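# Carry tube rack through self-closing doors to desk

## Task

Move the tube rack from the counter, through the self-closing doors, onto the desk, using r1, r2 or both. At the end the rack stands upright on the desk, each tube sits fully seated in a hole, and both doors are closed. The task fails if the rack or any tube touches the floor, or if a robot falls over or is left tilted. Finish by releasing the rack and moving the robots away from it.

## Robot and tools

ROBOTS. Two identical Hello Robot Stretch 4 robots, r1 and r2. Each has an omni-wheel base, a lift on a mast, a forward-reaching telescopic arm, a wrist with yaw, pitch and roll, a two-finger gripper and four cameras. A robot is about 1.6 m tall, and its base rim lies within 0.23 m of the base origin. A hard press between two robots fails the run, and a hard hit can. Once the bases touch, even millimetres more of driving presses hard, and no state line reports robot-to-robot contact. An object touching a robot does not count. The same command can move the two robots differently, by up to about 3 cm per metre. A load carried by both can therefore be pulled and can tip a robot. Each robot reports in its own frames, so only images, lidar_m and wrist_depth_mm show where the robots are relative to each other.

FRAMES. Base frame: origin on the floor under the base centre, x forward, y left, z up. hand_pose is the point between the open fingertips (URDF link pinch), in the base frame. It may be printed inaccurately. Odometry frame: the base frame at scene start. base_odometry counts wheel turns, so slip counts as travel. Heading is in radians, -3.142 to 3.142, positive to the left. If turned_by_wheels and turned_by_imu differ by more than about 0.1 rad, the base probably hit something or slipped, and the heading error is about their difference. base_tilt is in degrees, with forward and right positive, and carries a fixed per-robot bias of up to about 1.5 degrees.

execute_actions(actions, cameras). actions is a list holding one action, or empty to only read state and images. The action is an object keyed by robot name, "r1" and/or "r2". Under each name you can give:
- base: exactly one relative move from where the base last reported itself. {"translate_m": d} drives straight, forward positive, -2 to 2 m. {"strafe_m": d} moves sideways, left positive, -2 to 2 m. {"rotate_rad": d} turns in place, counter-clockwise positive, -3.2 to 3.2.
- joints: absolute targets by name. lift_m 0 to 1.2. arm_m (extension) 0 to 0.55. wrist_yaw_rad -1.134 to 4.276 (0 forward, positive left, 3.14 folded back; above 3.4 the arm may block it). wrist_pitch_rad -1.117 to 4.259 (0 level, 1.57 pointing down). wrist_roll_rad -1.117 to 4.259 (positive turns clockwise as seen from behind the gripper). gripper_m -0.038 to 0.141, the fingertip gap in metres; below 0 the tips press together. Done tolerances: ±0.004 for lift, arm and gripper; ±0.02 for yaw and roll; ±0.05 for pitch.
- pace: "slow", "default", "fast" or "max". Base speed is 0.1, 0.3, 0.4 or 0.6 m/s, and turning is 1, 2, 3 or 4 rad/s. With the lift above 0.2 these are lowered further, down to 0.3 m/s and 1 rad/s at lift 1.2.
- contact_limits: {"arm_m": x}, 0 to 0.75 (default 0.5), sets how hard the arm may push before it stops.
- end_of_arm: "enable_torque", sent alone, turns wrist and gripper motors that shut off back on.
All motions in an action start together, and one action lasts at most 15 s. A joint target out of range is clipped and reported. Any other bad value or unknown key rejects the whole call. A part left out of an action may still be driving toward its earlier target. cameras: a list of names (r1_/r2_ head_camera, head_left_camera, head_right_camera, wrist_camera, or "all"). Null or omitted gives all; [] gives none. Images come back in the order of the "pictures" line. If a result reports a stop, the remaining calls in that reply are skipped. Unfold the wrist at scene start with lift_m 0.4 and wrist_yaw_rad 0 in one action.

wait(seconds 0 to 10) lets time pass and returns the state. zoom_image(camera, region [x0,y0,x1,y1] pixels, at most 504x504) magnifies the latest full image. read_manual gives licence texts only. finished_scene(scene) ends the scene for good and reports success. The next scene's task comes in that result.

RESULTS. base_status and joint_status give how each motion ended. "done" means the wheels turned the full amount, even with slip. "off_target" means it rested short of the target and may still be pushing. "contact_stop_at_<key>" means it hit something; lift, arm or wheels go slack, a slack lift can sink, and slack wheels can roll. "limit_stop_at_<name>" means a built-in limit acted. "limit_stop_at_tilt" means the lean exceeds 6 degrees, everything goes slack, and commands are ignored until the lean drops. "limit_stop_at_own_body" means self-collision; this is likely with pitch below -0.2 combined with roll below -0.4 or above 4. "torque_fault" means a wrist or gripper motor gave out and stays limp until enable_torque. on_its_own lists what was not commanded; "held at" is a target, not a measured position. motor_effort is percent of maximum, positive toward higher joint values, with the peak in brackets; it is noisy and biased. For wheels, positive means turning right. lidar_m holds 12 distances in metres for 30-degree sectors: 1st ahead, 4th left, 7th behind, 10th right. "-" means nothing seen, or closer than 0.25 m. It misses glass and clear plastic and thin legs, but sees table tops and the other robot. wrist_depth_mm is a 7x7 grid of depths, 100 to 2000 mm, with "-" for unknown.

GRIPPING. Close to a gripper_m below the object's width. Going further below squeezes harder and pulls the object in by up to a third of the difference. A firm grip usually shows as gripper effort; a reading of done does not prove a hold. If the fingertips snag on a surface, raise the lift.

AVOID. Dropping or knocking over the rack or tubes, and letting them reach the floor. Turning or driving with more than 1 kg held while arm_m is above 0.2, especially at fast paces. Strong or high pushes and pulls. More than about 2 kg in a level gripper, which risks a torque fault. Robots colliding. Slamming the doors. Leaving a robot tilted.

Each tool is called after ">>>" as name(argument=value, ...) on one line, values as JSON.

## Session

>>> execute_actions(actions=[])

Scene clock: 0.00 s.
r1.base_odometry: x=+0.000 y=+0.000 heading=+0.000 (m, m, rad; r1's odometry frame)
r1.turned_by_wheels: +0.000 (rad since the last result)
r1.turned_by_imu: +0.000 (rad since the last result)
r1.base_tilt: forward=+0.0 right=+0.2 (deg)
r1.lidar_m: 0.80 0.82 1.10 1.21 1.19 1.66 2.27 2.34 3.08 1.18 1.22 0.88
r1.base_status: not commanded
r1.joint_positions: lift_m=+0.204 arm_m=-0.003 wrist_yaw_rad=+3.207 wrist_pitch_rad=+0.006 wrist_roll_rad=+0.000 gripper_m=+0.057
r1.joint_status: not commanded
r1.motor_effort: lift_m=+19 arm_m=+0 wrist_yaw_rad=+1 wrist_pitch_rad=-6 wrist_roll_rad=+2 gripper_m=-2 wheel_0=+0 wheel_1=-1 wheel_2=+0 (%)
r1.hand_pose: x=-0.1252 y=+0.0685 z=+0.3809 quat_wxyz=(-0.033, -0.003, +0.000, +0.999) (m; r1's base frame)
r1.wrist_depth_mm: - 134 134 - - - 1661 / - - 132 - - - 1661 / - 110 132 - - - 1661 / - 123 151 - - - 1708 / 198 - - - - - 1708 / 216 1618 208 1661 202 1576 1464 / 603 960 1042 146 960 1008 1025
r2.base_odometry: x=+0.000 y=+0.000 heading=+0.000 (m, m, rad; r2's odometry frame)
r2.turned_by_wheels: +0.000 (rad since the last result)
r2.turned_by_imu: +0.000 (rad since the last result)
r2.base_tilt: forward=-0.2 right=+0.2 (deg)
r2.lidar_m: 2.48 1.63 1.51 1.18 0.75 0.67 0.69 0.87 1.22 1.22 2.70 2.44
r2.base_status: not commanded
r2.joint_positions: lift_m=+0.266 arm_m=+0.001 wrist_yaw_rad=+3.184 wrist_pitch_rad=-0.010 wrist_roll_rad=+0.010 gripper_m=+0.057
r2.joint_status: not commanded
r2.motor_effort: lift_m=+17 arm_m=-1 wrist_yaw_rad=+3 wrist_pitch_rad=-5 wrist_roll_rad=+0 gripper_m=-3 wheel_0=+0 wheel_1=-1 wheel_2=+0 (%)
r2.hand_pose: x=-0.1200 y=+0.0751 z=+0.4467 quat_wxyz=(-0.021, +0.005, +0.005, +1.000) (m; r2's base frame)
r2.wrist_depth_mm: - - 139 831 741 676 627 / - - 139 820 750 683 627 / - 113 141 798 750 691 634 / 148 145 253 842 759 683 627 / 216 1078 946 820 750 683 634 / 216 1098 202 820 200 683 634 / 217 891 917 - 750 668 634
pictures: r1_head_camera, r1_head_left_camera, r1_head_right_camera, r1_wrist_camera, r2_head_camera, r2_head_left_camera, r2_head_right_camera, r2_wrist_camera
Images, in order (width x height): r1_head_camera 420x560, r1_head_left_camera 420x672, r1_head_right_camera 420x672, r1_wrist_camera 616x392, r2_head_camera 420x560, r2_head_left_camera 420x672, r2_head_right_camera 420x672, r2_wrist_camera 616x392.

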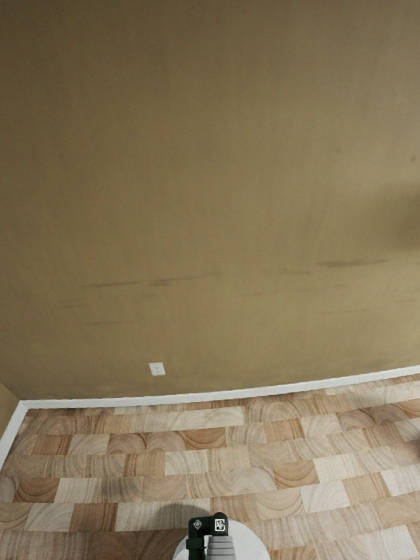

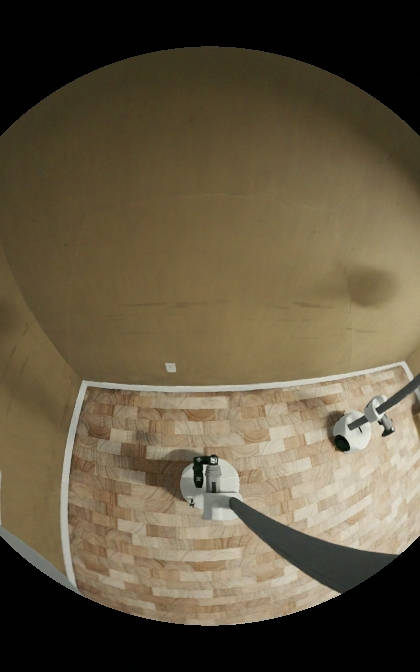

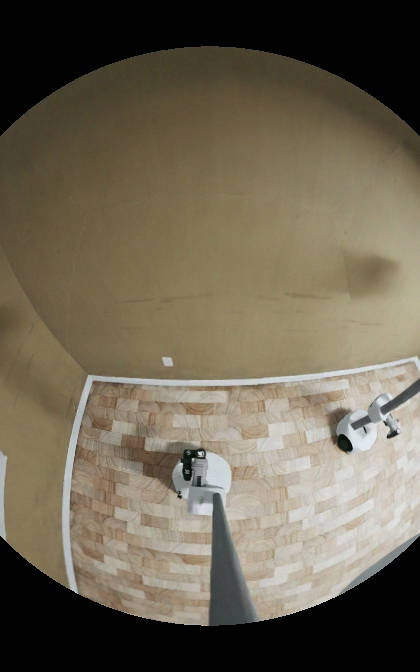

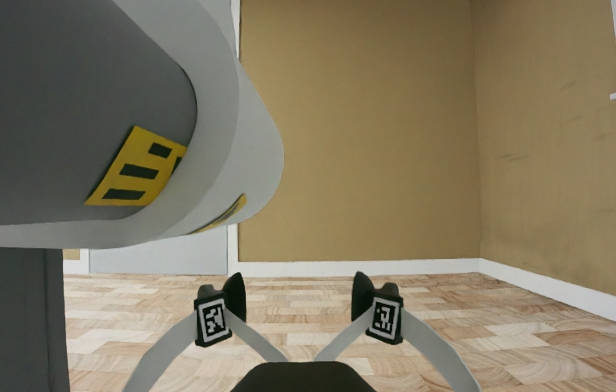

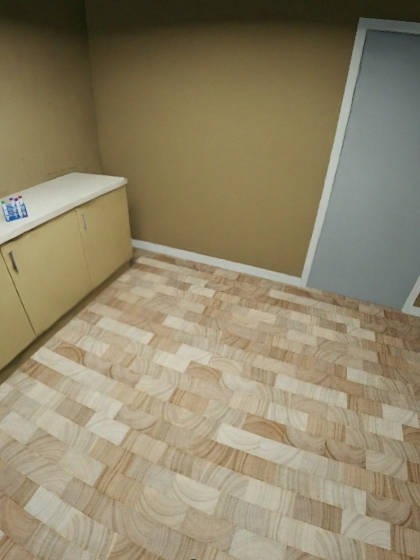

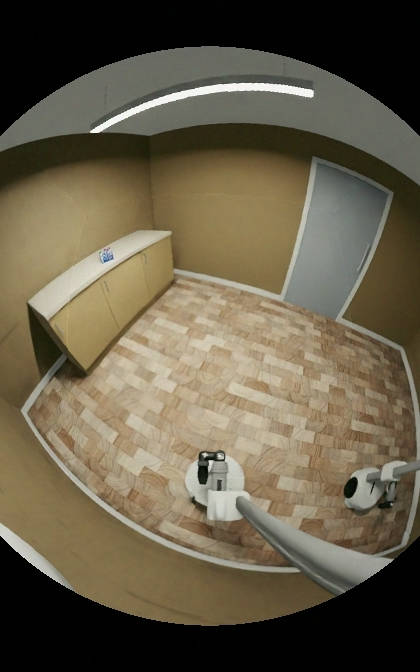

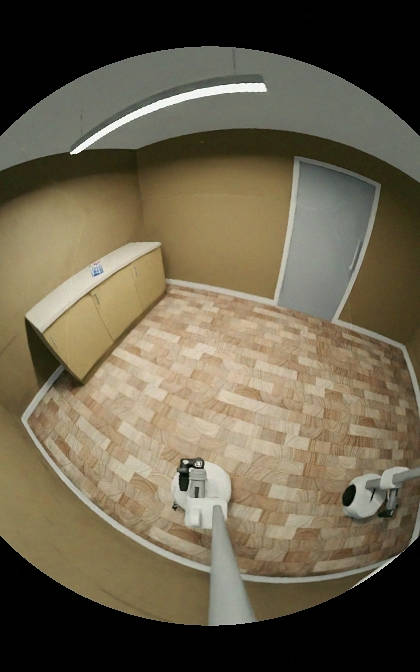

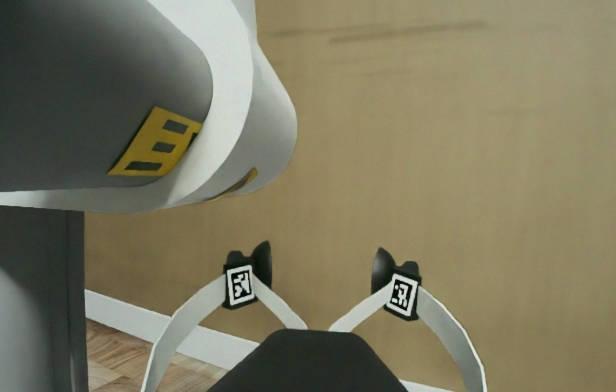

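>>> execute_actions(actions=[{"r1":{"base":{"rotate_rad":-3.0},"joints":{"lift_m":0.76,"wrist_yaw_rad":0,"gripper_m":0.07},"pace":"fast"},"r2":{"base":{"rotate_rad":0.356},"joints":{"lift_m":0.4,"wrist_yaw_rad":0,"gripper_m":0.141},"pace":"fast"}}], cameras=["r1_head_camera","r1_wrist_camera","r2_head_camera"])

Scene clock: 3.30 s.
r1.base_odometry: x=+0.000 y=+0.000 heading=-3.000 (m, m, rad; r1's odometry frame)
r1.turned_by_wheels: -3.000 (rad since the last result)
r1.turned_by_imu: -3.041 (rad since the last result)
r1.base_tilt: forward=+0.0 right=+0.2 (deg)
r1.lidar_m: 2.23 2.45 1.56 1.20 1.10 0.82 0.81 0.86 1.24 1.21 1.28 1.92
r1.base_status: done
r1.joint_positions: lift_m=+0.760 arm_m=-0.003 wrist_yaw_rad=+0.000 wrist_pitch_rad=+0.006 wrist_roll_rad=+0.000 gripper_m=+0.070
r1.joint_status: all done
r1.motor_effort: lift_m=+25(27) arm_m=+0(0) wrist_yaw_rad=+0(3) wrist_pitch_rad=-7(7) wrist_roll_rad=+1(0) gripper_m=-1(1) wheel_0=+0(7) wheel_1=-1(10) wheel_2=-1(8) (%)
r1.hand_pose: x=+0.4569 y=-0.0873 z=+0.9360 quat_wxyz=(+1.000, +0.000, +0.003, +0.000) (m; r1's base frame)
r1.wrist_depth_mm: - - - - - - 1863 / - - - - - - 1863 / - - - - - - 1921 / - - - - - - 1983 / - - - - - - 1921 / - - 209 - 200 - 1921 / - - - 144 - 1983 1863
r2.base_odometry: x=+0.000 y=+0.000 heading=+0.356 (m, m, rad; r2's odometry frame)
r2.turned_by_wheels: +0.356 (rad since the last result)
r2.turned_by_imu: +0.359 (rad since the last result)
r2.base_tilt: forward=-0.1 right=+0.2 (deg)
r2.lidar_m: 1.80 1.52 1.55 0.80 0.67 0.67 0.76 1.25 1.22 2.96 2.45 2.44
r2.base_status: done
r2.joint_positions: lift_m=+0.400 arm_m=+0.001 wrist_yaw_rad=+0.000 wrist_pitch_rad=-0.010 wrist_roll_rad=+0.010 gripper_m=+0.141
r2.joint_status: all done
r2.motor_effort: lift_m=+22(24) arm_m=+0(0) wrist_yaw_rad=-1(4) wrist_pitch_rad=-5(5) wrist_roll_rad=+0(0) gripper_m=+2(7) wheel_0=+1(8) wheel_1=+2(7) wheel_2=+2(6) (%)
r2.hand_pose: x=+0.4605 y=-0.0873 z=+0.5808 quat_wxyz=(+1.000, +0.005, -0.005, +0.000) (m; r2's base frame)
r2.wrist_depth_mm: 1618 1808 - - - - 1808 / 1182 1863 - - - - 1756 / 1138 1366 1618 - - - 1808 / 1182 1366 1661 - - - 1808 / 1205 1366 1661 - - - 1808 / 1229 1366 1499 1661 1537 1537 1756 / 1182 1182 1255 - 1281 1281 1336
pictures: r1_head_camera, r1_wrist_camera, r2_head_camera
Images, in order (width x height): r1_head_camera 420x560, r1_wrist_camera 616x392, r2_head_camera 420x560.

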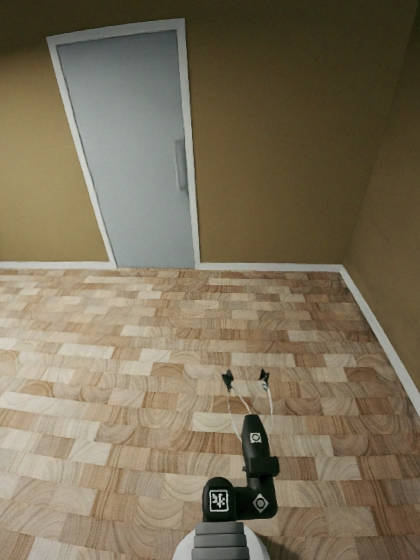

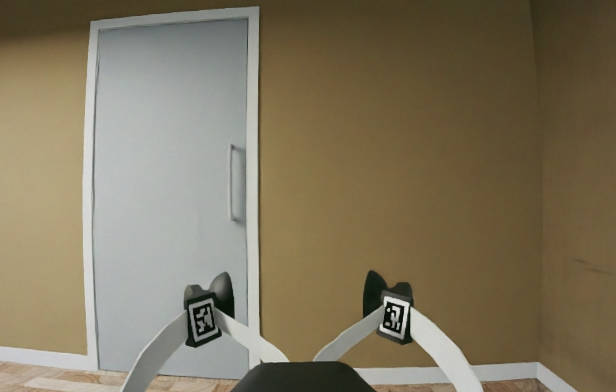

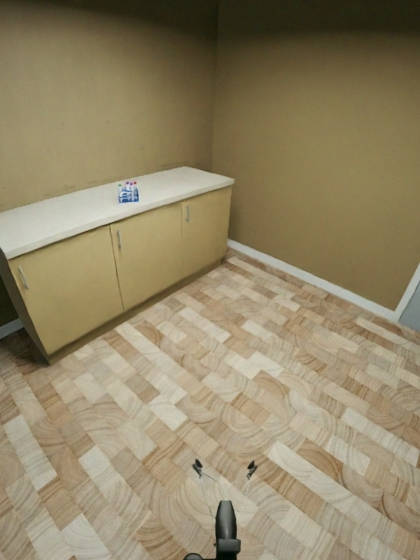

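>>> execute_actions(actions=[{"r1":{"base":{"rotate_rad":0.42},"pace":"fast"}}], cameras=[])

>>> execute_actions(actions=[{"r1":{"base":{"translate_m":1.69},"pace":"max"},"r2":{"base":{"translate_m":1.35},"joints":{"lift_m":0.87},"pace":"max"}}], cameras=[])

>>> execute_actions(actions=[{"r1":{"base":{"rotate_rad":-0.42},"pace":"fast"},"r2":{"base":{"rotate_rad":0.8},"pace":"fast"}}], cameras=["r1_head_camera","r1_wrist_camera","r2_head_camera","r2_wrist_camera"])

Scene clock: 4.93 s.
r1.base_odometry: x=+0.000 y=+0.000 heading=-2.580 (m, m, rad; r1's odometry frame)
r1.turned_by_wheels: +0.420 (rad since the last result)
r1.turned_by_imu: +0.425 (rad since the last result)
r1.base_tilt: forward=+0.1 right=+0.2 (deg)
r1.lidar_m: 2.34 3.04 1.18 1.18 0.86 0.79 0.82 1.14 1.22 1.27 1.72 2.25
r1.base_status: done
r1.joint_positions: lift_m=+0.760 arm_m=-0.003 wrist_yaw_rad=+0.000 wrist_pitch_rad=+0.006 wrist_roll_rad=+0.000 gripper_m=+0.070
r1.joint_status: not commanded
r1.motor_effort: lift_m=+25(25) arm_m=+0(0) wrist_yaw_rad=+0(1) wrist_pitch_rad=-7(7) wrist_roll_rad=+0(0) gripper_m=+0(2) wheel_0=-1(5) wheel_1=+0(7) wheel_2=+0(6) (%)
r1.hand_pose: x=+0.4569 y=-0.0874 z=+0.9360 quat_wxyz=(+1.000, +0.000, +0.003, +0.000) (m; r1's base frame)
r1.wrist_depth_mm: - - - - - 1863 1708 / - - - - - 1983 1808 / - - - - - 1863 1708 / - - - - - 1863 1708 / - - - - - 1863 1708 / - - 210 - 200 1921 1708 / - - - 144 - 1808 1708
r2.base_odometry: x=+0.000 y=+0.000 heading=+0.356 (m, m, rad; r2's odometry frame)
r2.turned_by_wheels: +0.000 (rad since the last result)
r2.turned_by_imu: +0.000 (rad since the last result)
r2.base_tilt: forward=-0.2 right=+0.2 (deg)
r2.lidar_m: 1.81 1.51 1.56 0.84 0.68 0.67 0.76 1.25 1.20 2.95 2.47 2.44
r2.base_status: not commanded
r2.joint_positions: lift_m=+0.400 arm_m=+0.001 wrist_yaw_rad=+0.000 wrist_pitch_rad=-0.010 wrist_roll_rad=+0.010 gripper_m=+0.141
r2.joint_status: not commanded
r2.motor_effort: lift_m=+22(22) arm_m=+0(1) wrist_yaw_rad=-1(0) wrist_pitch_rad=-5(6) wrist_roll_rad=+0(0) gripper_m=-1(1) wheel_0=+1(1) wheel_1=+2(2) wheel_2=+2(2) (%)
r2.hand_pose: x=+0.4605 y=-0.0873 z=+0.5808 quat_wxyz=(+1.000, +0.005, -0.005, +0.000) (m; r2's base frame)
r2.wrist_depth_mm: 1618 1921 - - - - 1808 / 1182 1808 - - - - 1808 / 1182 1336 1661 - - - 1863 / 1182 1397 1618 - - - 1808 / 1182 1397 1661 - - - 1756 / 1229 1397 1537 1576 1576 1499 1708 / 1160 1160 1255 - 1308 1229 1308
pictures: none
No camera images: the call's "cameras" was empty. Leave "cameras" out to get every camera's image.

Scene clock: 10.33 s.
r1.base_odometry: x=-1.430 y=-0.900 heading=-2.580 (m, m, rad; r1's odometry frame)
r1.turned_by_wheels: +0.000 (rad since the last result)
r1.turned_by_imu: -0.007 (rad since the last result)
r1.base_tilt: forward=+0.1 right=+0.3 (deg)
r1.lidar_m: 0.81 1.10 1.61 1.40 2.44 2.30 2.38 2.13 2.01 1.18 0.79 0.79
r1.base_status: done
r1.joint_positions: lift_m=+0.760 arm_m=-0.003 wrist_yaw_rad=+0.000 wrist_pitch_rad=+0.006 wrist_roll_rad=+0.000 gripper_m=+0.070
r1.joint_status: not commanded
r1.motor_effort: lift_m=+25(25) arm_m=+0(1) wrist_yaw_rad=-1(0) wrist_pitch_rad=-7(6) wrist_roll_rad=-1(1) gripper_m=-1(1) wheel_0=+1(6) wheel_1=+1(8) wheel_2=+0(10) (%)
r1.hand_pose: x=+0.4569 y=-0.0874 z=+0.9360 quat_wxyz=(+1.000, +0.000, +0.003, +0.000) (m; r1's base frame)
r1.wrist_depth_mm: 1008 866 715 647 580 521 480 / 1008 854 723 654 585 521 484 / 1008 842 723 647 591 525 480 / 1008 842 715 640 580 521 484 / 1025 842 723 647 580 521 480 / 1008 854 211 640 200 512 484 / 991 842 723 144 564 504 477
r2.base_odometry: x=+1.265 y=+0.471 heading=+0.356 (m, m, rad; r2's odometry frame)
r2.turned_by_wheels: +0.000 (rad since the last result)
r2.turned_by_imu: -0.006 (rad since the last result)
r2.base_tilt: forward=-0.1 right=+0.2 (deg)
r2.lidar_m: 0.73 0.58 0.59 0.68 1.72 1.69 1.89 3.07 1.41 1.44 1.42 1.43
r2.base_status: done
r2.joint_positions: lift_m=+0.870 arm_m=+0.001 wrist_yaw_rad=+0.000 wrist_pitch_rad=-0.010 wrist_roll_rad=+0.010 gripper_m=+0.141
r2.joint_status: all done
r2.motor_effort: lift_m=+21(24) arm_m=-1(0) wrist_yaw_rad=+1(1) wrist_pitch_rad=-5(5) wrist_roll_rad=+0(0) gripper_m=+1(2) wheel_0=+0(7) wheel_1=-1(7) wheel_2=-1(15) (%)
r2.hand_pose: x=+0.4605 y=-0.0874 z=+1.0509 quat_wxyz=(+1.000, +0.005, -0.005, +0.000) (m; r2's base frame)
r2.wrist_depth_mm: 904 1042 1255 1464 1336 1138 991 / 904 1060 1281 1537 1336 1118 991 / 931 1060 1308 1537 1366 1118 991 / 946 1060 1308 1537 1308 1118 991 / 778 820 798 931 1308 1098 1008 / 477 512 609 741 1255 1078 1008 / 459 521 640 - 1281 1098 1008
pictures: none
No camera images: the call's "cameras" was empty. Leave "cameras" out to get every camera's image.

Scene clock: 11.90 s.
r1.base_odometry: x=-1.430 y=-0.900 heading=-3.000 (m, m, rad; r1's odometry frame)
r1.turned_by_wheels: -0.420 (rad since the last result)
r1.turned_by_imu: -0.426 (rad since the last result)
r1.base_tilt: forward=+0.1 right=+0.3 (deg)
r1.lidar_m: 0.77 0.85 1.25 1.42 1.39 2.35 2.30 2.48 2.09 2.05 1.04 0.78
r1.base_status: done
r1.joint_positions: lift_m=+0.760 arm_m=-0.002 wrist_yaw_rad=+0.000 wrist_pitch_rad=+0.006 wrist_roll_rad=+0.000 gripper_m=+0.070
r1.joint_status: not commanded
r1.motor_effort: lift_m=+25(25) arm_m=+0(1) wrist_yaw_rad=+0(0) wrist_pitch_rad=-7(7) wrist_roll_rad=+0(0) gripper_m=-1(4) wheel_0=+0(5) wheel_1=+0(7) wheel_2=+1(6) (%)
r1.hand_pose: x=+0.4569 y=-0.0874 z=+0.9360 quat_wxyz=(+1.000, +0.000, +0.003, +0.000) (m; r1's base frame)
r1.wrist_depth_mm: 609 603 603 585 580 580 574 / 609 603 597 591 580 574 554 / 609 603 591 585 585 569 554 / 603 597 585 585 580 574 549 / 603 591 585 580 574 574 564 / 603 591 209 574 200 564 564 / 603 591 585 144 569 564 559
r2.base_odometry: x=+1.265 y=+0.471 heading=+1.156 (m, m, rad; r2's odometry frame)
r2.turned_by_wheels: +0.800 (rad since the last result)
r2.turned_by_imu: +0.806 (rad since the last result)
r2.base_tilt: forward=-0.2 right=+0.2 (deg)
r2.lidar_m: 0.57 0.61 0.82 1.69 1.75 2.34 3.58 1.40 1.51 1.42 0.91 0.64
r2.base_status: done
r2.joint_positions: lift_m=+0.870 arm_m=+0.001 wrist_yaw_rad=+0.000 wrist_pitch_rad=-0.010 wrist_roll_rad=+0.010 gripper_m=+0.141
r2.joint_status: not commanded
r2.motor_effort: lift_m=+21(21) arm_m=+0(0) wrist_yaw_rad=+1(0) wrist_pitch_rad=-5(4) wrist_roll_rad=+1(0) gripper_m=+0(1) wheel_0=+0(4) wheel_1=+1(6) wheel_2=+0(7) (%)
r2.hand_pose: x=+0.4605 y=-0.0874 z=+1.0509 quat_wxyz=(+1.000, +0.005, -0.005, +0.000) (m; r2's base frame)
r2.wrist_depth_mm: 960 960 960 960 960 976 960 / 960 976 960 946 976 976 976 / 960 976 976 976 976 991 976 / 976 960 976 991 1008 1008 976 / 778 809 691 723 1008 991 1008 / 477 469 477 480 480 484 569 / 387 387 392 - 404 394 415
pictures: r1_head_camera, r1_wrist_camera, r2_head_camera, r2_wrist_camera
Images, in order (width x height): r1_head_camera 420x560, r1_wrist_camera 616x392, r2_head_camera 420x560, r2_wrist_camera 616x392.

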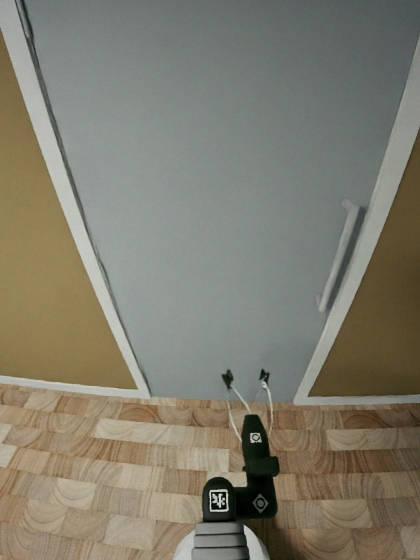

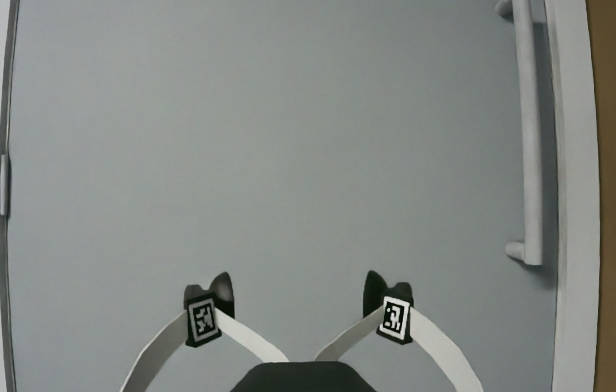

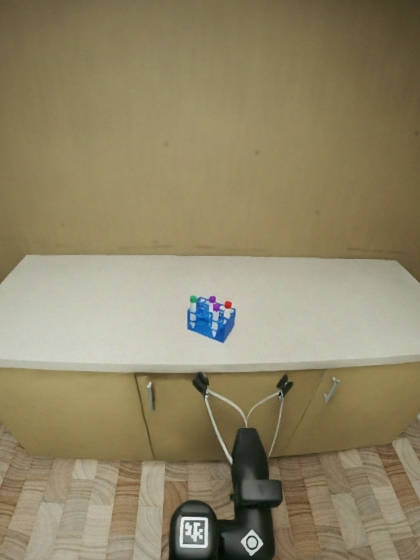

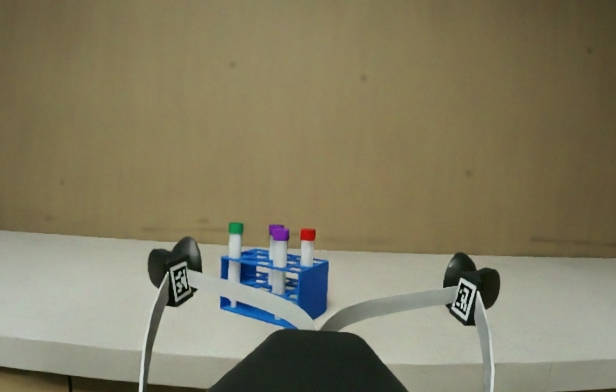

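>>> zoom_image(camera="r2_head_camera", region=[160, 275, 270, 375])

>>> zoom_image(camera="r2_wrist_camera", region=[200, 205, 350, 335])

Region (160, 275, 270, 375) of r2_head_camera's 420x560 image, scaled by 4.582, with more detail than that image has; it fills the top 458 rows of this view, and the rest is white.

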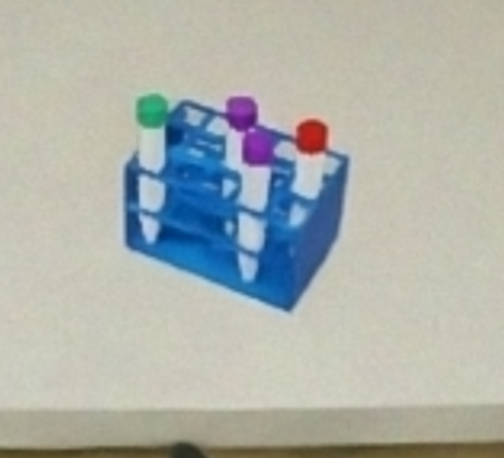

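Region (200, 205, 350, 335) of r2_wrist_camera's 616x392 image, scaled by 3.360; it fills the top 437 rows of this view, and the rest is white.

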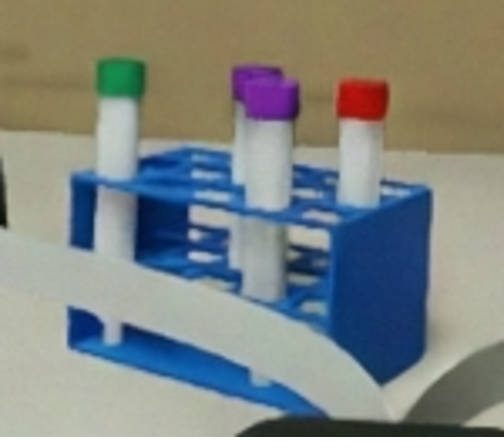

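>>> execute_actions(actions=[{"r1":{"base":{"rotate_rad":-0.48},"joints":{"lift_m":0.8},"pace":"fast"},"r2":{"base":{"rotate_rad":-0.525},"pace":"fast"}}], cameras=[])

>>> execute_actions(actions=[{"r1":{"base":{"strafe_m":0.073}},"r2":{"base":{"strafe_m":0.47},"joints":{"lift_m":0.81},"pace":"fast"}}], cameras=["r1_wrist_camera","r2_head_camera","r2_wrist_camera"])

Scene clock: 14.33 s.
r1.base_odometry: x=-1.430 y=-0.900 heading=+2.803 (m, m, rad; r1's odometry frame)
r1.turned_by_wheels: -0.480 (rad since the last result)
r1.turned_by_imu: -0.487 (rad since the last result)
r1.base_tilt: forward=+0.1 right=+0.3 (deg)
r1.lidar_m: 0.78 0.78 0.86 1.30 1.39 1.40 2.37 2.32 2.50 2.05 2.02 1.00
r1.base_status: done
r1.joint_positions: lift_m=+0.800 arm_m=-0.002 wrist_yaw_rad=+0.000 wrist_pitch_rad=+0.006 wrist_roll_rad=+0.000 gripper_m=+0.070
r1.joint_status: all done
r1.motor_effort: lift_m=+25(27) arm_m=+0(1) wrist_yaw_rad=+0(1) wrist_pitch_rad=-6(7) wrist_roll_rad=+1(1) gripper_m=-1(4) wheel_0=+1(7) wheel_1=+2(7) wheel_2=-2(9) (%)
r1.hand_pose: x=+0.4569 y=-0.0874 z=+0.9760 quat_wxyz=(+1.000, +0.000, +0.003, +0.000) (m; r1's base frame)
r1.wrist_depth_mm: 535 585 640 699 809 931 1060 / 530 585 640 707 798 917 1060 / 539 580 634 699 788 931 1042 / 539 585 640 699 798 904 1042 / 535 574 621 683 778 917 1042 / 535 580 209 691 200 891 1042 / 530 554 621 144 759 917 1042
r2.base_odometry: x=+1.265 y=+0.471 heading=+0.632 (m, m, rad; r2's odometry frame)
r2.turned_by_wheels: -0.525 (rad since the last result)
r2.turned_by_imu: -0.530 (rad since the last result)
r2.base_tilt: forward=-0.1 right=+0.2 (deg)
r2.lidar_m: 0.63 0.59 0.61 0.83 1.70 1.73 2.31 3.52 1.41 1.50 1.42 0.91
r2.base_status: done
r2.joint_positions: lift_m=+0.870 arm_m=+0.001 wrist_yaw_rad=+0.000 wrist_pitch_rad=-0.010 wrist_roll_rad=+0.010 gripper_m=+0.141
r2.joint_status: not commanded
r2.motor_effort: lift_m=+21(21) arm_m=-1(0) wrist_yaw_rad=+0(1) wrist_pitch_rad=-4(5) wrist_roll_rad=+0(0) gripper_m=+1(0) wheel_0=+2(7) wheel_1=+1(5) wheel_2=-1(2) (%)
r2.hand_pose: x=+0.4605 y=-0.0874 z=+1.0509 quat_wxyz=(+1.000, +0.005, -0.005, +0.000) (m; r2's base frame)
r2.wrist_depth_mm: 854 946 1060 1205 1366 1308 1118 / 854 946 1060 1205 1430 1308 1118 / 866 960 1098 1229 1397 1308 1078 / 878 960 1098 1255 1464 1336 1098 / 778 820 798 946 976 1205 1118 / 462 466 484 554 647 750 1118 / 384 424 500 - 699 831 1098
pictures: none
No camera images: the call's "cameras" was empty. Leave "cameras" out to get every camera's image.

Scene clock: 16.90 s.
r1.base_odometry: x=-1.455 y=-0.969 heading=+2.803 (m, m, rad; r1's odometry frame)
r1.turned_by_wheels: +0.000 (rad since the last result)
r1.turned_by_imu: -0.001 (rad since the last result)
r1.base_tilt: forward=+0.0 right=+0.2 (deg)
r1.lidar_m: 0.78 0.76 0.82 1.28 1.99 1.76 2.38 2.33 2.53 2.12 2.08 0.99
r1.base_status: done
r1.joint_positions: lift_m=+0.800 arm_m=-0.002 wrist_yaw_rad=+0.000 wrist_pitch_rad=+0.006 wrist_roll_rad=+0.000 gripper_m=+0.070
r1.joint_status: not commanded
r1.motor_effort: lift_m=+25(25) arm_m=-1(1) wrist_yaw_rad=+0(1) wrist_pitch_rad=-7(7) wrist_roll_rad=+1(0) gripper_m=-1(1) wheel_0=+1(7) wheel_1=+0(8) wheel_2=-1(0) (%)
r1.hand_pose: x=+0.4569 y=-0.0874 z=+0.9760 quat_wxyz=(+1.000, +0.000, +0.003, +0.000) (m; r1's base frame)
r1.wrist_depth_mm: 517 559 615 676 768 866 1025 / 517 559 615 668 759 866 1025 / 517 559 615 668 759 878 1008 / 512 554 615 668 750 878 976 / 508 549 609 661 750 866 991 / 508 549 210 676 200 866 991 / 504 535 597 144 741 842 991
r2.base_odometry: x=+0.988 y=+0.851 heading=+0.631 (m, m, rad; r2's odometry frame)
r2.turned_by_wheels: +0.000 (rad since the last result)
r2.turned_by_imu: -0.001 (rad since the last result)
r2.base_tilt: forward=-0.2 right=+0.2 (deg)
r2.lidar_m: 0.36 0.33 0.34 0.45 1.29 1.34 1.76 3.77 1.75 1.91 1.81 0.51
r2.base_status: done
r2.joint_positions: lift_m=+0.810 arm_m=+0.001 wrist_yaw_rad=+0.000 wrist_pitch_rad=-0.010 wrist_roll_rad=+0.010 gripper_m=+0.141
r2.joint_status: all done
r2.motor_effort: lift_m=+13(19) arm_m=+0(1) wrist_yaw_rad=+1(0) wrist_pitch_rad=-5(5) wrist_roll_rad=+1(1) gripper_m=+0(0) wheel_0=+1(8) wheel_1=-2(11) wheel_2=-1(0) (%)
r2.hand_pose: x=+0.4605 y=-0.0874 z=+0.9915 quat_wxyz=(+1.000, +0.005, -0.005, +0.000) (m; r2's base frame)
r2.wrist_depth_mm: 640 715 798 904 1060 1281 1430 / 654 715 798 931 1078 1308 1464 / 654 732 820 946 1078 1308 1397 / 668 741 831 931 1060 1308 1430 / 544 569 559 430 433 723 750 / 334 327 336 349 336 336 442 / 251 252 272 - 306 366 480
pictures: r1_wrist_camera, r2_head_camera, r2_wrist_camera
Images, in order (width x height): r1_wrist_camera 616x392, r2_head_camera 420x560, r2_wrist_camera 616x392.

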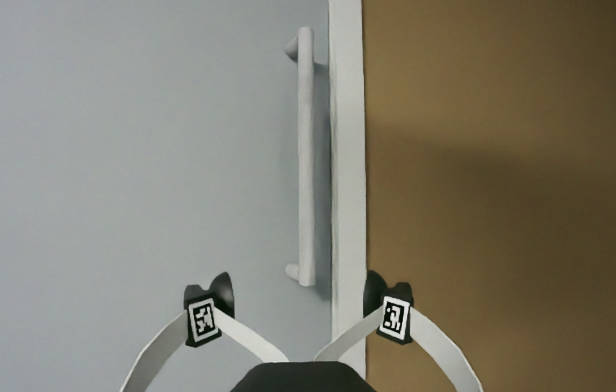

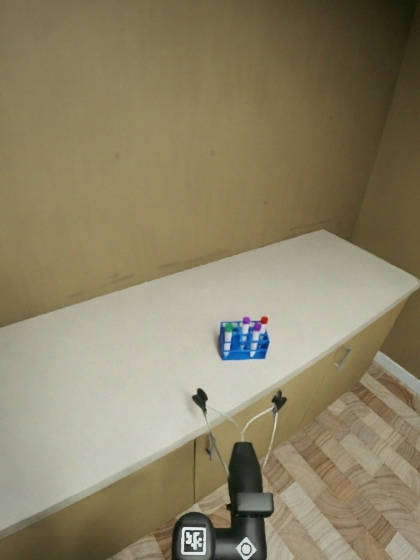

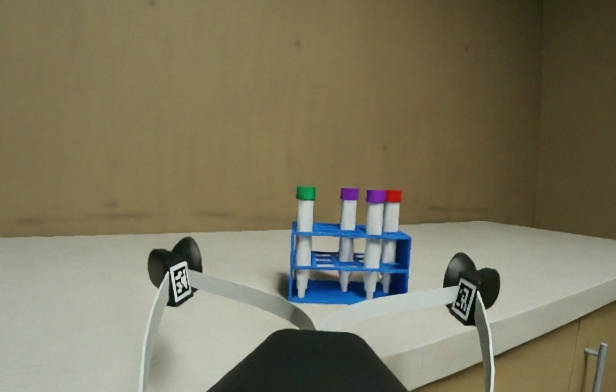

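>>> execute_actions(actions=[{"r1":{"base":{"translate_m":0.36}},"r2":{"base":{"strafe_m":-0.03},"joints":{"lift_m":0.797,"arm_m":0.12}}}], cameras=["r1_wrist_camera","r2_wrist_camera"])

Scene clock: 19.87 s.
r1.base_odometry: x=-1.794 y=-0.850 heading=+2.804 (m, m, rad; r1's odometry frame)
r1.turned_by_wheels: +0.000 (rad since the last result)
r1.turned_by_imu: -0.002 (rad since the last result)
r1.base_tilt: forward=+0.1 right=+0.2 (deg)
r1.lidar_m: 0.44 0.41 0.47 0.69 2.14 2.03 2.74 2.67 2.51 1.98 1.24 0.54
r1.base_status: done
r1.joint_positions: lift_m=+0.800 arm_m=-0.002 wrist_yaw_rad=+0.000 wrist_pitch_rad=+0.006 wrist_roll_rad=+0.000 gripper_m=+0.070
r1.joint_status: not commanded
r1.motor_effort: lift_m=+25(25) arm_m=+0(0) wrist_yaw_rad=+0(0) wrist_pitch_rad=-7(8) wrist_roll_rad=+1(0) gripper_m=-2(1) wheel_0=+2(6) wheel_1=+0(4) wheel_2=+1(8) (%)
r1.hand_pose: x=+0.4569 y=-0.0874 z=+0.9760 quat_wxyz=(+1.000, +0.000, +0.003, +0.000) (m; r1's base frame)
r1.wrist_depth_mm: 236 254 281 297 336 404 459 / 233 254 281 296 336 399 452 / 234 253 281 296 334 399 452 / 232 252 279 296 334 394 449 / 232 251 278 293 330 394 445 / 231 250 210 293 200 392 442 / 231 243 271 144 325 392 442
r2.base_odometry: x=+1.005 y=+0.826 heading=+0.631 (m, m, rad; r2's odometry frame)
r2.turned_by_wheels: +0.000 (rad since the last result)
r2.turned_by_imu: -0.001 (rad since the last result)
r2.base_tilt: forward=-0.1 right=+0.1 (deg)
r2.lidar_m: 0.36 0.34 0.37 0.47 1.31 1.36 1.79 3.74 2.05 1.90 1.79 0.55
r2.base_status: done
r2.joint_positions: lift_m=+0.797 arm_m=+0.119 wrist_yaw_rad=+0.000 wrist_pitch_rad=-0.010 wrist_roll_rad=+0.010 gripper_m=+0.141
r2.joint_status: all done
r2.motor_effort: lift_m=+13(13) arm_m=+5(7) wrist_yaw_rad=+2(0) wrist_pitch_rad=-4(5) wrist_roll_rad=+0(0) gripper_m=-1(1) wheel_0=-1(7) wheel_1=+0(8) wheel_2=-1(1) (%)
r2.hand_pose: x=+0.5785 y=-0.0874 z=+0.9785 quat_wxyz=(+1.000, +0.005, -0.005, +0.000) (m; r2's base frame)
r2.wrist_depth_mm: 574 640 723 831 946 1160 1308 / 580 647 723 820 960 1138 1308 / 597 654 741 854 976 1182 1336 / 603 668 723 831 1008 1182 1336 / 488 512 303 322 319 647 668 / 298 294 286 282 294 303 357 / 225 227 247 - 253 245 264
pictures: r1_wrist_camera, r2_wrist_camera
Images, in order (width x height): r1_wrist_camera 616x392, r2_wrist_camera 616x392.

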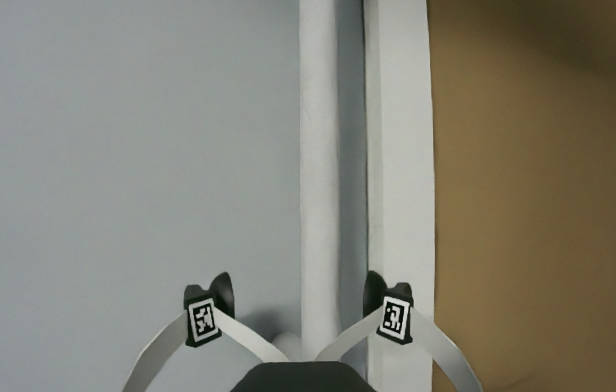

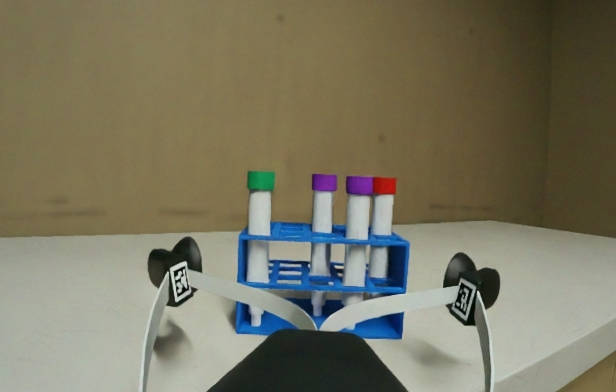

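>>> execute_actions(actions=[{"r1":{"base":{"strafe_m":-0.014},"joints":{"arm_m":0.03,"gripper_m":0.06}},"r2":{"joints":{"arm_m":0.207},"pace":"slow"}}], cameras=["r1_wrist_camera","r2_wrist_camera"])

Scene clock: 22.47 s.
r1.base_odometry: x=-1.790 y=-0.836 heading=+2.804 (m, m, rad; r1's odometry frame)
r1.turned_by_wheels: +0.000 (rad since the last result)
r1.turned_by_imu: -0.001 (rad since the last result)
r1.base_tilt: forward=+0.2 right=+0.1 (deg)
r1.lidar_m: 0.42 0.42 0.49 0.70 2.15 2.02 2.74 2.67 2.50 1.96 1.25 0.57
r1.base_status: done
r1.joint_positions: lift_m=+0.800 arm_m=+0.029 wrist_yaw_rad=+0.000 wrist_pitch_rad=+0.006 wrist_roll_rad=+0.000 gripper_m=+0.060
r1.joint_status: all done
r1.motor_effort: lift_m=+25(25) arm_m=+7(7) wrist_yaw_rad=+1(1) wrist_pitch_rad=-6(7) wrist_roll_rad=+0(0) gripper_m=-4(4) wheel_0=+1(8) wheel_1=-1(7) wheel_2=+0(1) (%)
r1.hand_pose: x=+0.4881 y=-0.0874 z=+0.9760 quat_wxyz=(+1.000, +0.000, +0.003, +0.000) (m; r1's base frame)
r1.wrist_depth_mm: 215 235 257 272 304 370 415 / 213 234 256 272 304 364 415 / 213 233 256 271 301 362 415 / 213 232 255 208 301 362 410 / 213 231 256 207 300 359 413 / 212 229 210 206 211 359 404 / 212 222 248 144 296 359 404
r2.base_odometry: x=+1.005 y=+0.826 heading=+0.631 (m, m, rad; r2's odometry frame)
r2.turned_by_wheels: +0.000 (rad since the last result)
r2.turned_by_imu: +0.000 (rad since the last result)
r2.base_tilt: forward=-0.1 right=+0.2 (deg)
r2.lidar_m: 0.38 0.35 0.36 0.46 1.32 1.36 1.81 3.76 2.05 1.90 1.80 0.57
r2.base_status: not commanded
r2.joint_positions: lift_m=+0.797 arm_m=+0.206 wrist_yaw_rad=+0.000 wrist_pitch_rad=-0.010 wrist_roll_rad=+0.010 gripper_m=+0.141
r2.joint_status: all done
r2.motor_effort: lift_m=+13(13) arm_m=+5(4) wrist_yaw_rad=+2(0) wrist_pitch_rad=-5(5) wrist_roll_rad=+0(1) gripper_m=+0(1) wheel_0=-1(1) wheel_1=+0(0) wheel_2=-1(1) (%)
r2.hand_pose: x=+0.6655 y=-0.0874 z=+0.9785 quat_wxyz=(+1.000, +0.005, -0.005, +0.000) (m; r2's base frame)
r2.wrist_depth_mm: 525 574 654 741 866 1025 1229 / 530 580 654 741 866 1060 1229 / 535 591 668 768 878 1078 1255 / 544 591 647 741 229 1098 1281 / 488 508 213 230 209 647 661 / 298 293 205 230 202 300 357 / 224 225 216 - 223 244 259
pictures: r1_wrist_camera, r2_wrist_camera
Images, in order (width x height): r1_wrist_camera 616x392, r2_wrist_camera 616x392.

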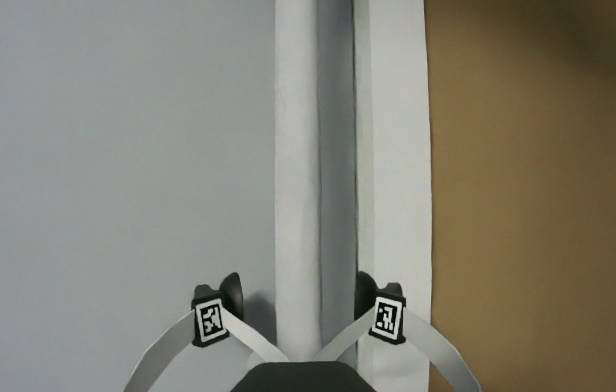

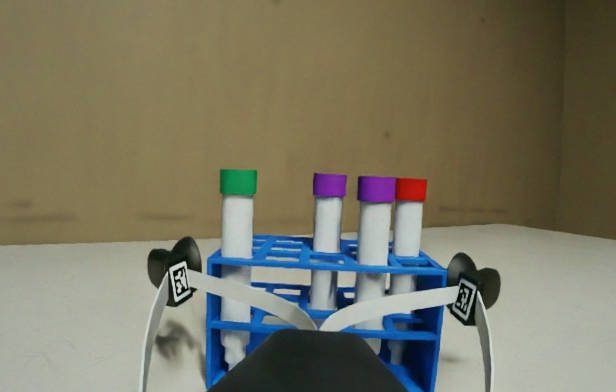

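>>> execute_actions(actions=[{"r1":{"joints":{"gripper_m":-0.032}},"r2":{"joints":{"gripper_m":0.078}}}], cameras=["r2_wrist_camera"])

>>> execute_actions(actions=[{"r1":{"base":{"strafe_m":-0.022}},"r2":{"joints":{"lift_m":0.835},"pace":"slow"}}], cameras=["r1_wrist_camera","r2_wrist_camera"])

Scene clock: 24.40 s.
r1.base_odometry: x=-1.790 y=-0.836 heading=+2.804 (m, m, rad; r1's odometry frame)
r1.turned_by_wheels: +0.000 (rad since the last result)
r1.turned_by_imu: -0.001 (rad since the last result)
r1.base_tilt: forward=+0.2 right=+0.2 (deg)
r1.lidar_m: 0.43 0.42 0.43 0.70 2.15 2.05 2.72 2.66 2.48 1.95 1.24 0.56
r1.base_status: not commanded
r1.joint_positions: lift_m=+0.800 arm_m=+0.029 wrist_yaw_rad=-0.003 wrist_pitch_rad=+0.006 wrist_roll_rad=+0.000 gripper_m=-0.031
r1.joint_status: all done
r1.motor_effort: lift_m=+25(25) arm_m=+5(7) wrist_yaw_rad=+9(11) wrist_pitch_rad=-7(7) wrist_roll_rad=+0(0) gripper_m=-20(22) wheel_0=+1(1) wheel_1=-1(1) wheel_2=+0(0) (%)
r1.hand_pose: x=+0.4882 y=-0.0883 z=+0.9760 quat_wxyz=(+1.000, +0.000, +0.003, -0.002) (m; r1's base frame)
r1.wrist_depth_mm: 205 222 244 191 306 370 418 / 204 221 242 190 304 368 418 / 205 221 242 189 301 364 415 / 204 220 244 189 301 362 421 / 203 220 242 189 300 359 413 / 202 220 200 189 188 362 407 / 202 151 233 184 287 151 413
r2.base_odometry: x=+1.005 y=+0.826 heading=+0.631 (m, m, rad; r2's odometry frame)
r2.turned_by_wheels: +0.000 (rad since the last result)
r2.turned_by_imu: +0.000 (rad since the last result)
r2.base_tilt: forward=-0.2 right=+0.2 (deg)
r2.lidar_m: 0.36 0.34 0.36 0.47 1.32 1.35 1.80 3.76 2.05 1.88 1.80 0.58
r2.base_status: not commanded
r2.joint_positions: lift_m=+0.797 arm_m=+0.206 wrist_yaw_rad=+0.000 wrist_pitch_rad=-0.010 wrist_roll_rad=+0.010 gripper_m=+0.079
r2.joint_status: all done
r2.motor_effort: lift_m=+13(13) arm_m=+5(5) wrist_yaw_rad=+0(1) wrist_pitch_rad=-4(5) wrist_roll_rad=+1(1) gripper_m=-26(26) wheel_0=-1(1) wheel_1=+0(0) wheel_2=-1(1) (%)
r2.hand_pose: x=+0.6655 y=-0.0874 z=+0.9785 quat_wxyz=(+1.000, +0.005, -0.005, +0.000) (m; r2's base frame)
r2.wrist_depth_mm: 525 580 647 741 866 1025 1229 / 525 585 654 741 866 1060 1255 / 535 585 668 759 866 1060 1255 / 539 591 640 741 213 1078 1281 / 484 512 202 230 194 654 668 / 297 270 195 224 195 186 355 / 225 224 210 - 189 244 259
pictures: r2_wrist_camera
Images, in order (width x height): r2_wrist_camera 616x392.

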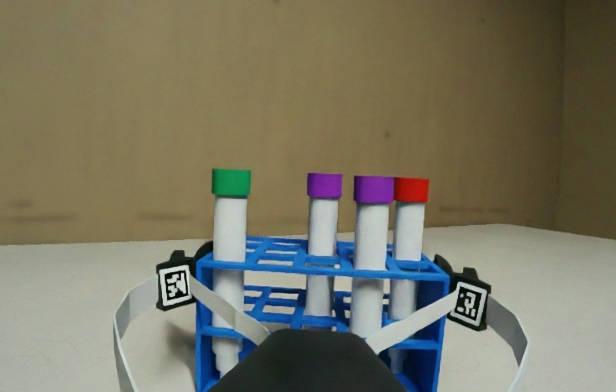

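Scene clock: 25.57 s.
r1.base_odometry: x=-1.782 y=-0.816 heading=+2.805 (m, m, rad; r1's odometry frame)
r1.turned_by_wheels: +0.001 (rad since the last result)
r1.turned_by_imu: +0.001 (rad since the last result)
r1.base_tilt: forward=+0.0 right=+0.2 (deg)
r1.lidar_m: 0.41 0.41 0.49 0.75 2.18 2.06 2.71 2.63 2.45 1.94 1.25 0.60
r1.base_status: done
r1.joint_positions: lift_m=+0.800 arm_m=+0.029 wrist_yaw_rad=+0.011 wrist_pitch_rad=+0.006 wrist_roll_rad=+0.000 gripper_m=-0.032
r1.joint_status: not commanded
r1.on_its_own: wrist_yaw_rad is at rest, and its effort (-30) is outside its rest range (-13 to +13)
r1.motor_effort: lift_m=+25(25) arm_m=+5(5) wrist_yaw_rad=-30(31) wrist_pitch_rad=-7(7) wrist_roll_rad=+1(1) gripper_m=-17(19) wheel_0=+6(8) wheel_1=+2(10) wheel_2=+3(2) (%)
r1.hand_pose: x=+0.4894 y=-0.0843 z=+0.9760 quat_wxyz=(+1.000, +0.000, +0.003, +0.005) (m; r1's base frame)
r1.wrist_depth_mm: 209 224 241 270 306 368 410 / 208 224 241 268 306 366 410 / 208 224 241 268 303 359 410 / 206 224 241 267 301 359 407 / 206 222 240 266 301 355 407 / 205 218 185 182 296 357 399 / 205 155 231 180 287 357 399
r2.base_odometry: x=+1.005 y=+0.826 heading=+0.631 (m, m, rad; r2's odometry frame)
r2.turned_by_wheels: +0.000 (rad since the last result)
r2.turned_by_imu: +0.000 (rad since the last result)
r2.base_tilt: forward=-0.1 right=+0.2 (deg)
r2.lidar_m: 0.37 0.34 0.37 0.48 1.33 1.36 1.81 3.73 2.06 1.91 1.80 0.56
r2.base_status: not commanded
r2.joint_positions: lift_m=+0.835 arm_m=+0.206 wrist_yaw_rad=+0.000 wrist_pitch_rad=-0.009 wrist_roll_rad=+0.010 gripper_m=+0.079
r2.joint_status: all done
r2.motor_effort: lift_m=+23(25) arm_m=+5(5) wrist_yaw_rad=+0(2) wrist_pitch_rad=-6(7) wrist_roll_rad=+0(1) gripper_m=-26(26) wheel_0=+0(1) wheel_1=+0(0) wheel_2=-1(1) (%)
r2.hand_pose: x=+0.6655 y=-0.0874 z=+1.0154 quat_wxyz=(+1.000, +0.005, -0.005, +0.000) (m; r2's base frame)
r2.wrist_depth_mm: 521 574 654 741 854 1025 1229 / 525 585 661 741 866 1042 1255 / 535 585 668 759 878 1042 1229 / 539 591 634 741 216 1098 1281 / 535 591 200 237 194 831 866 / 384 351 196 224 194 185 462 / 291 290 208 - 189 315 334
pictures: r1_wrist_camera, r2_wrist_camera
Images, in order (width x height): r1_wrist_camera 616x392, r2_wrist_camera 616x392.

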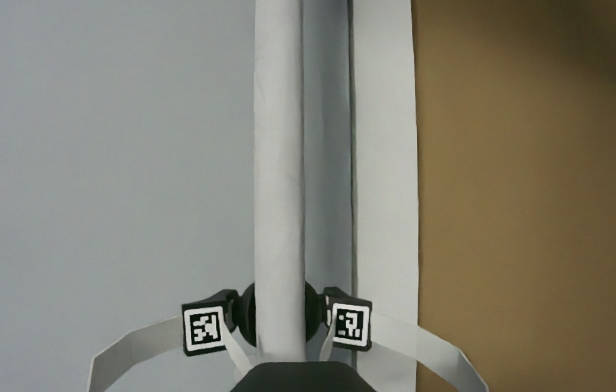

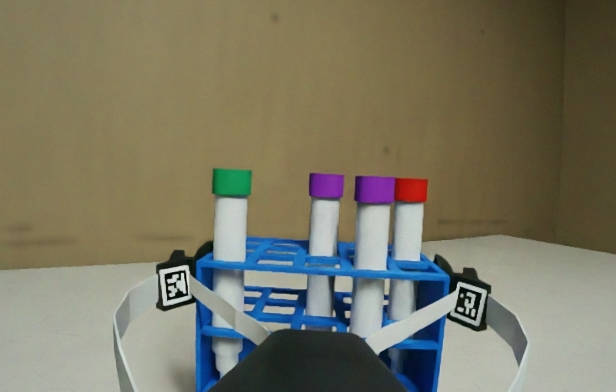

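>>> execute_actions(actions=[])

Scene clock: 26.63 s.
r1.base_odometry: x=-1.782 y=-0.816 heading=+2.805 (m, m, rad; r1's odometry frame)
r1.turned_by_wheels: +0.000 (rad since the last result)
r1.turned_by_imu: +0.000 (rad since the last result)
r1.base_tilt: forward=+0.0 right=+0.2 (deg)
r1.lidar_m: 0.44 0.41 0.49 0.75 2.17 2.04 2.71 2.65 2.49 1.94 1.27 0.58
r1.base_status: done
r1.joint_positions: lift_m=+0.800 arm_m=+0.029 wrist_yaw_rad=+0.011 wrist_pitch_rad=+0.006 wrist_roll_rad=+0.000 gripper_m=-0.032
r1.joint_status: not commanded
r1.on_its_own: wrist_yaw_rad is at rest, and its effort (-31) is outside its rest range (-13 to +13)
r1.motor_effort: lift_m=+25(25) arm_m=+5(5) wrist_yaw_rad=-31(31) wrist_pitch_rad=-7(7) wrist_roll_rad=+1(1) gripper_m=-15(19) wheel_0=+6(8) wheel_1=+2(10) wheel_2=+3(2) (%)
r1.hand_pose: x=+0.4894 y=-0.0843 z=+0.9760 quat_wxyz=(+1.000, +0.000, +0.003, +0.005) (m; r1's base frame)
r1.wrist_depth_mm: 208 225 243 268 304 366 413 / 206 224 243 267 303 364 410 / 206 224 240 266 304 362 410 / 207 223 240 267 300 359 410 / 206 223 240 265 300 357 407 / 205 218 185 182 296 355 399 / 204 155 231 179 287 357 402
r2.base_odometry: x=+1.005 y=+0.826 heading=+0.631 (m, m, rad; r2's odometry frame)
r2.turned_by_wheels: +0.000 (rad since the last result)
r2.turned_by_imu: +0.000 (rad since the last result)
r2.base_tilt: forward=-0.1 right=+0.1 (deg)
r2.lidar_m: 0.37 0.34 0.36 0.48 1.32 1.36 1.78 3.75 2.06 1.91 1.78 0.56
r2.base_status: not commanded
r2.joint_positions: lift_m=+0.835 arm_m=+0.206 wrist_yaw_rad=+0.000 wrist_pitch_rad=-0.009 wrist_roll_rad=+0.010 gripper_m=+0.079
r2.joint_status: all done
r2.motor_effort: lift_m=+23(25) arm_m=+5(5) wrist_yaw_rad=+1(2) wrist_pitch_rad=-8(7) wrist_roll_rad=+0(1) gripper_m=-27(26) wheel_0=-1(1) wheel_1=+0(0) wheel_2=-1(1) (%)
r2.hand_pose: x=+0.6655 y=-0.0874 z=+1.0154 quat_wxyz=(+1.000, +0.005, -0.005, +0.000) (m; r2's base frame)
r2.wrist_depth_mm: 517 574 647 732 854 1025 1229 / 525 585 654 741 866 1025 1255 / 535 591 668 750 878 1042 1255 / 539 597 634 741 216 1060 1229 / 535 591 200 236 194 831 866 / 382 349 195 223 194 184 459 / 291 291 208 - 190 314 334
pictures: r1_head_camera, r1_head_left_camera, r1_head_right_camera, r1_wrist_camera, r2_head_camera, r2_head_left_camera, r2_head_right_camera, r2_wrist_camera
Images, in order (width x height): r1_head_camera 420x560, r1_head_left_camera 420x672, r1_head_right_camera 420x672, r1_wrist_camera 616x392, r2_head_camera 420x560, r2_head_left_camera 420x672, r2_head_right_camera 420x672, r2_wrist_camera 616x392.

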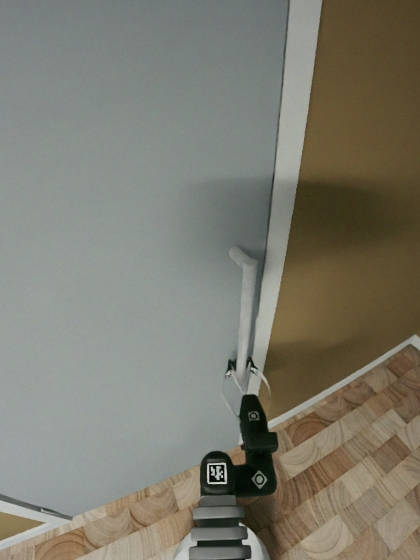

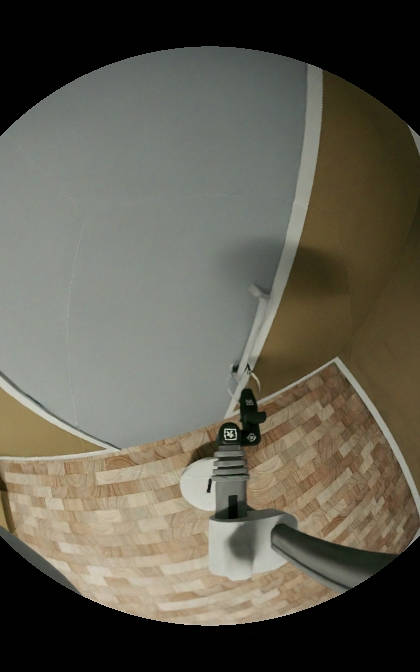

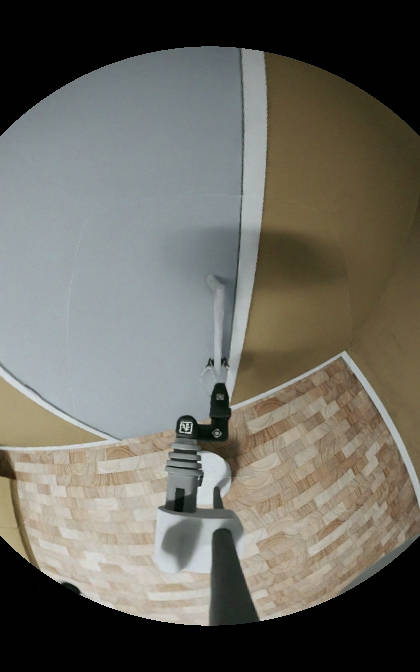

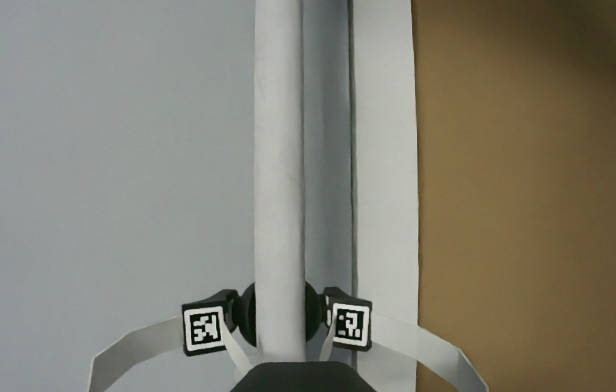

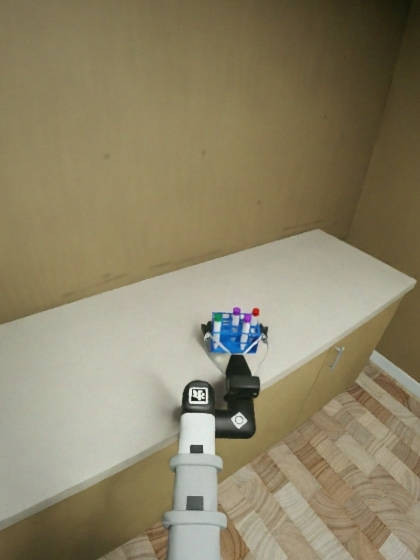

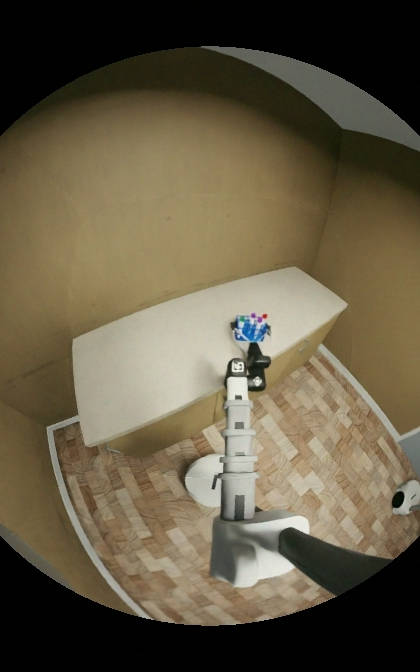

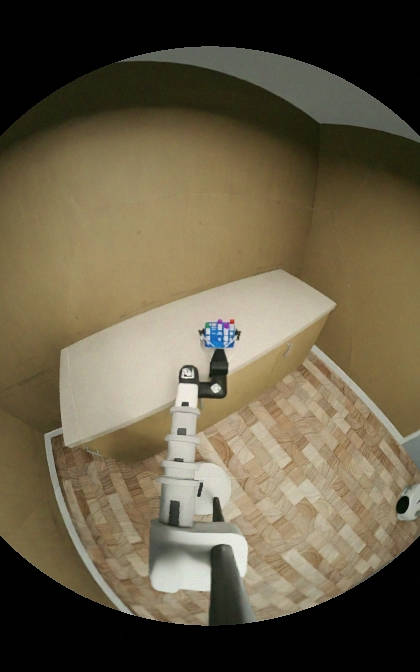

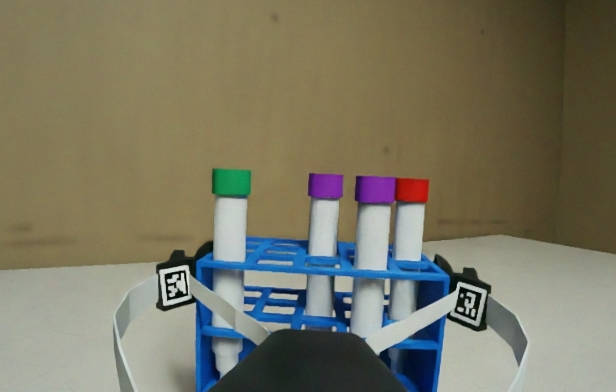

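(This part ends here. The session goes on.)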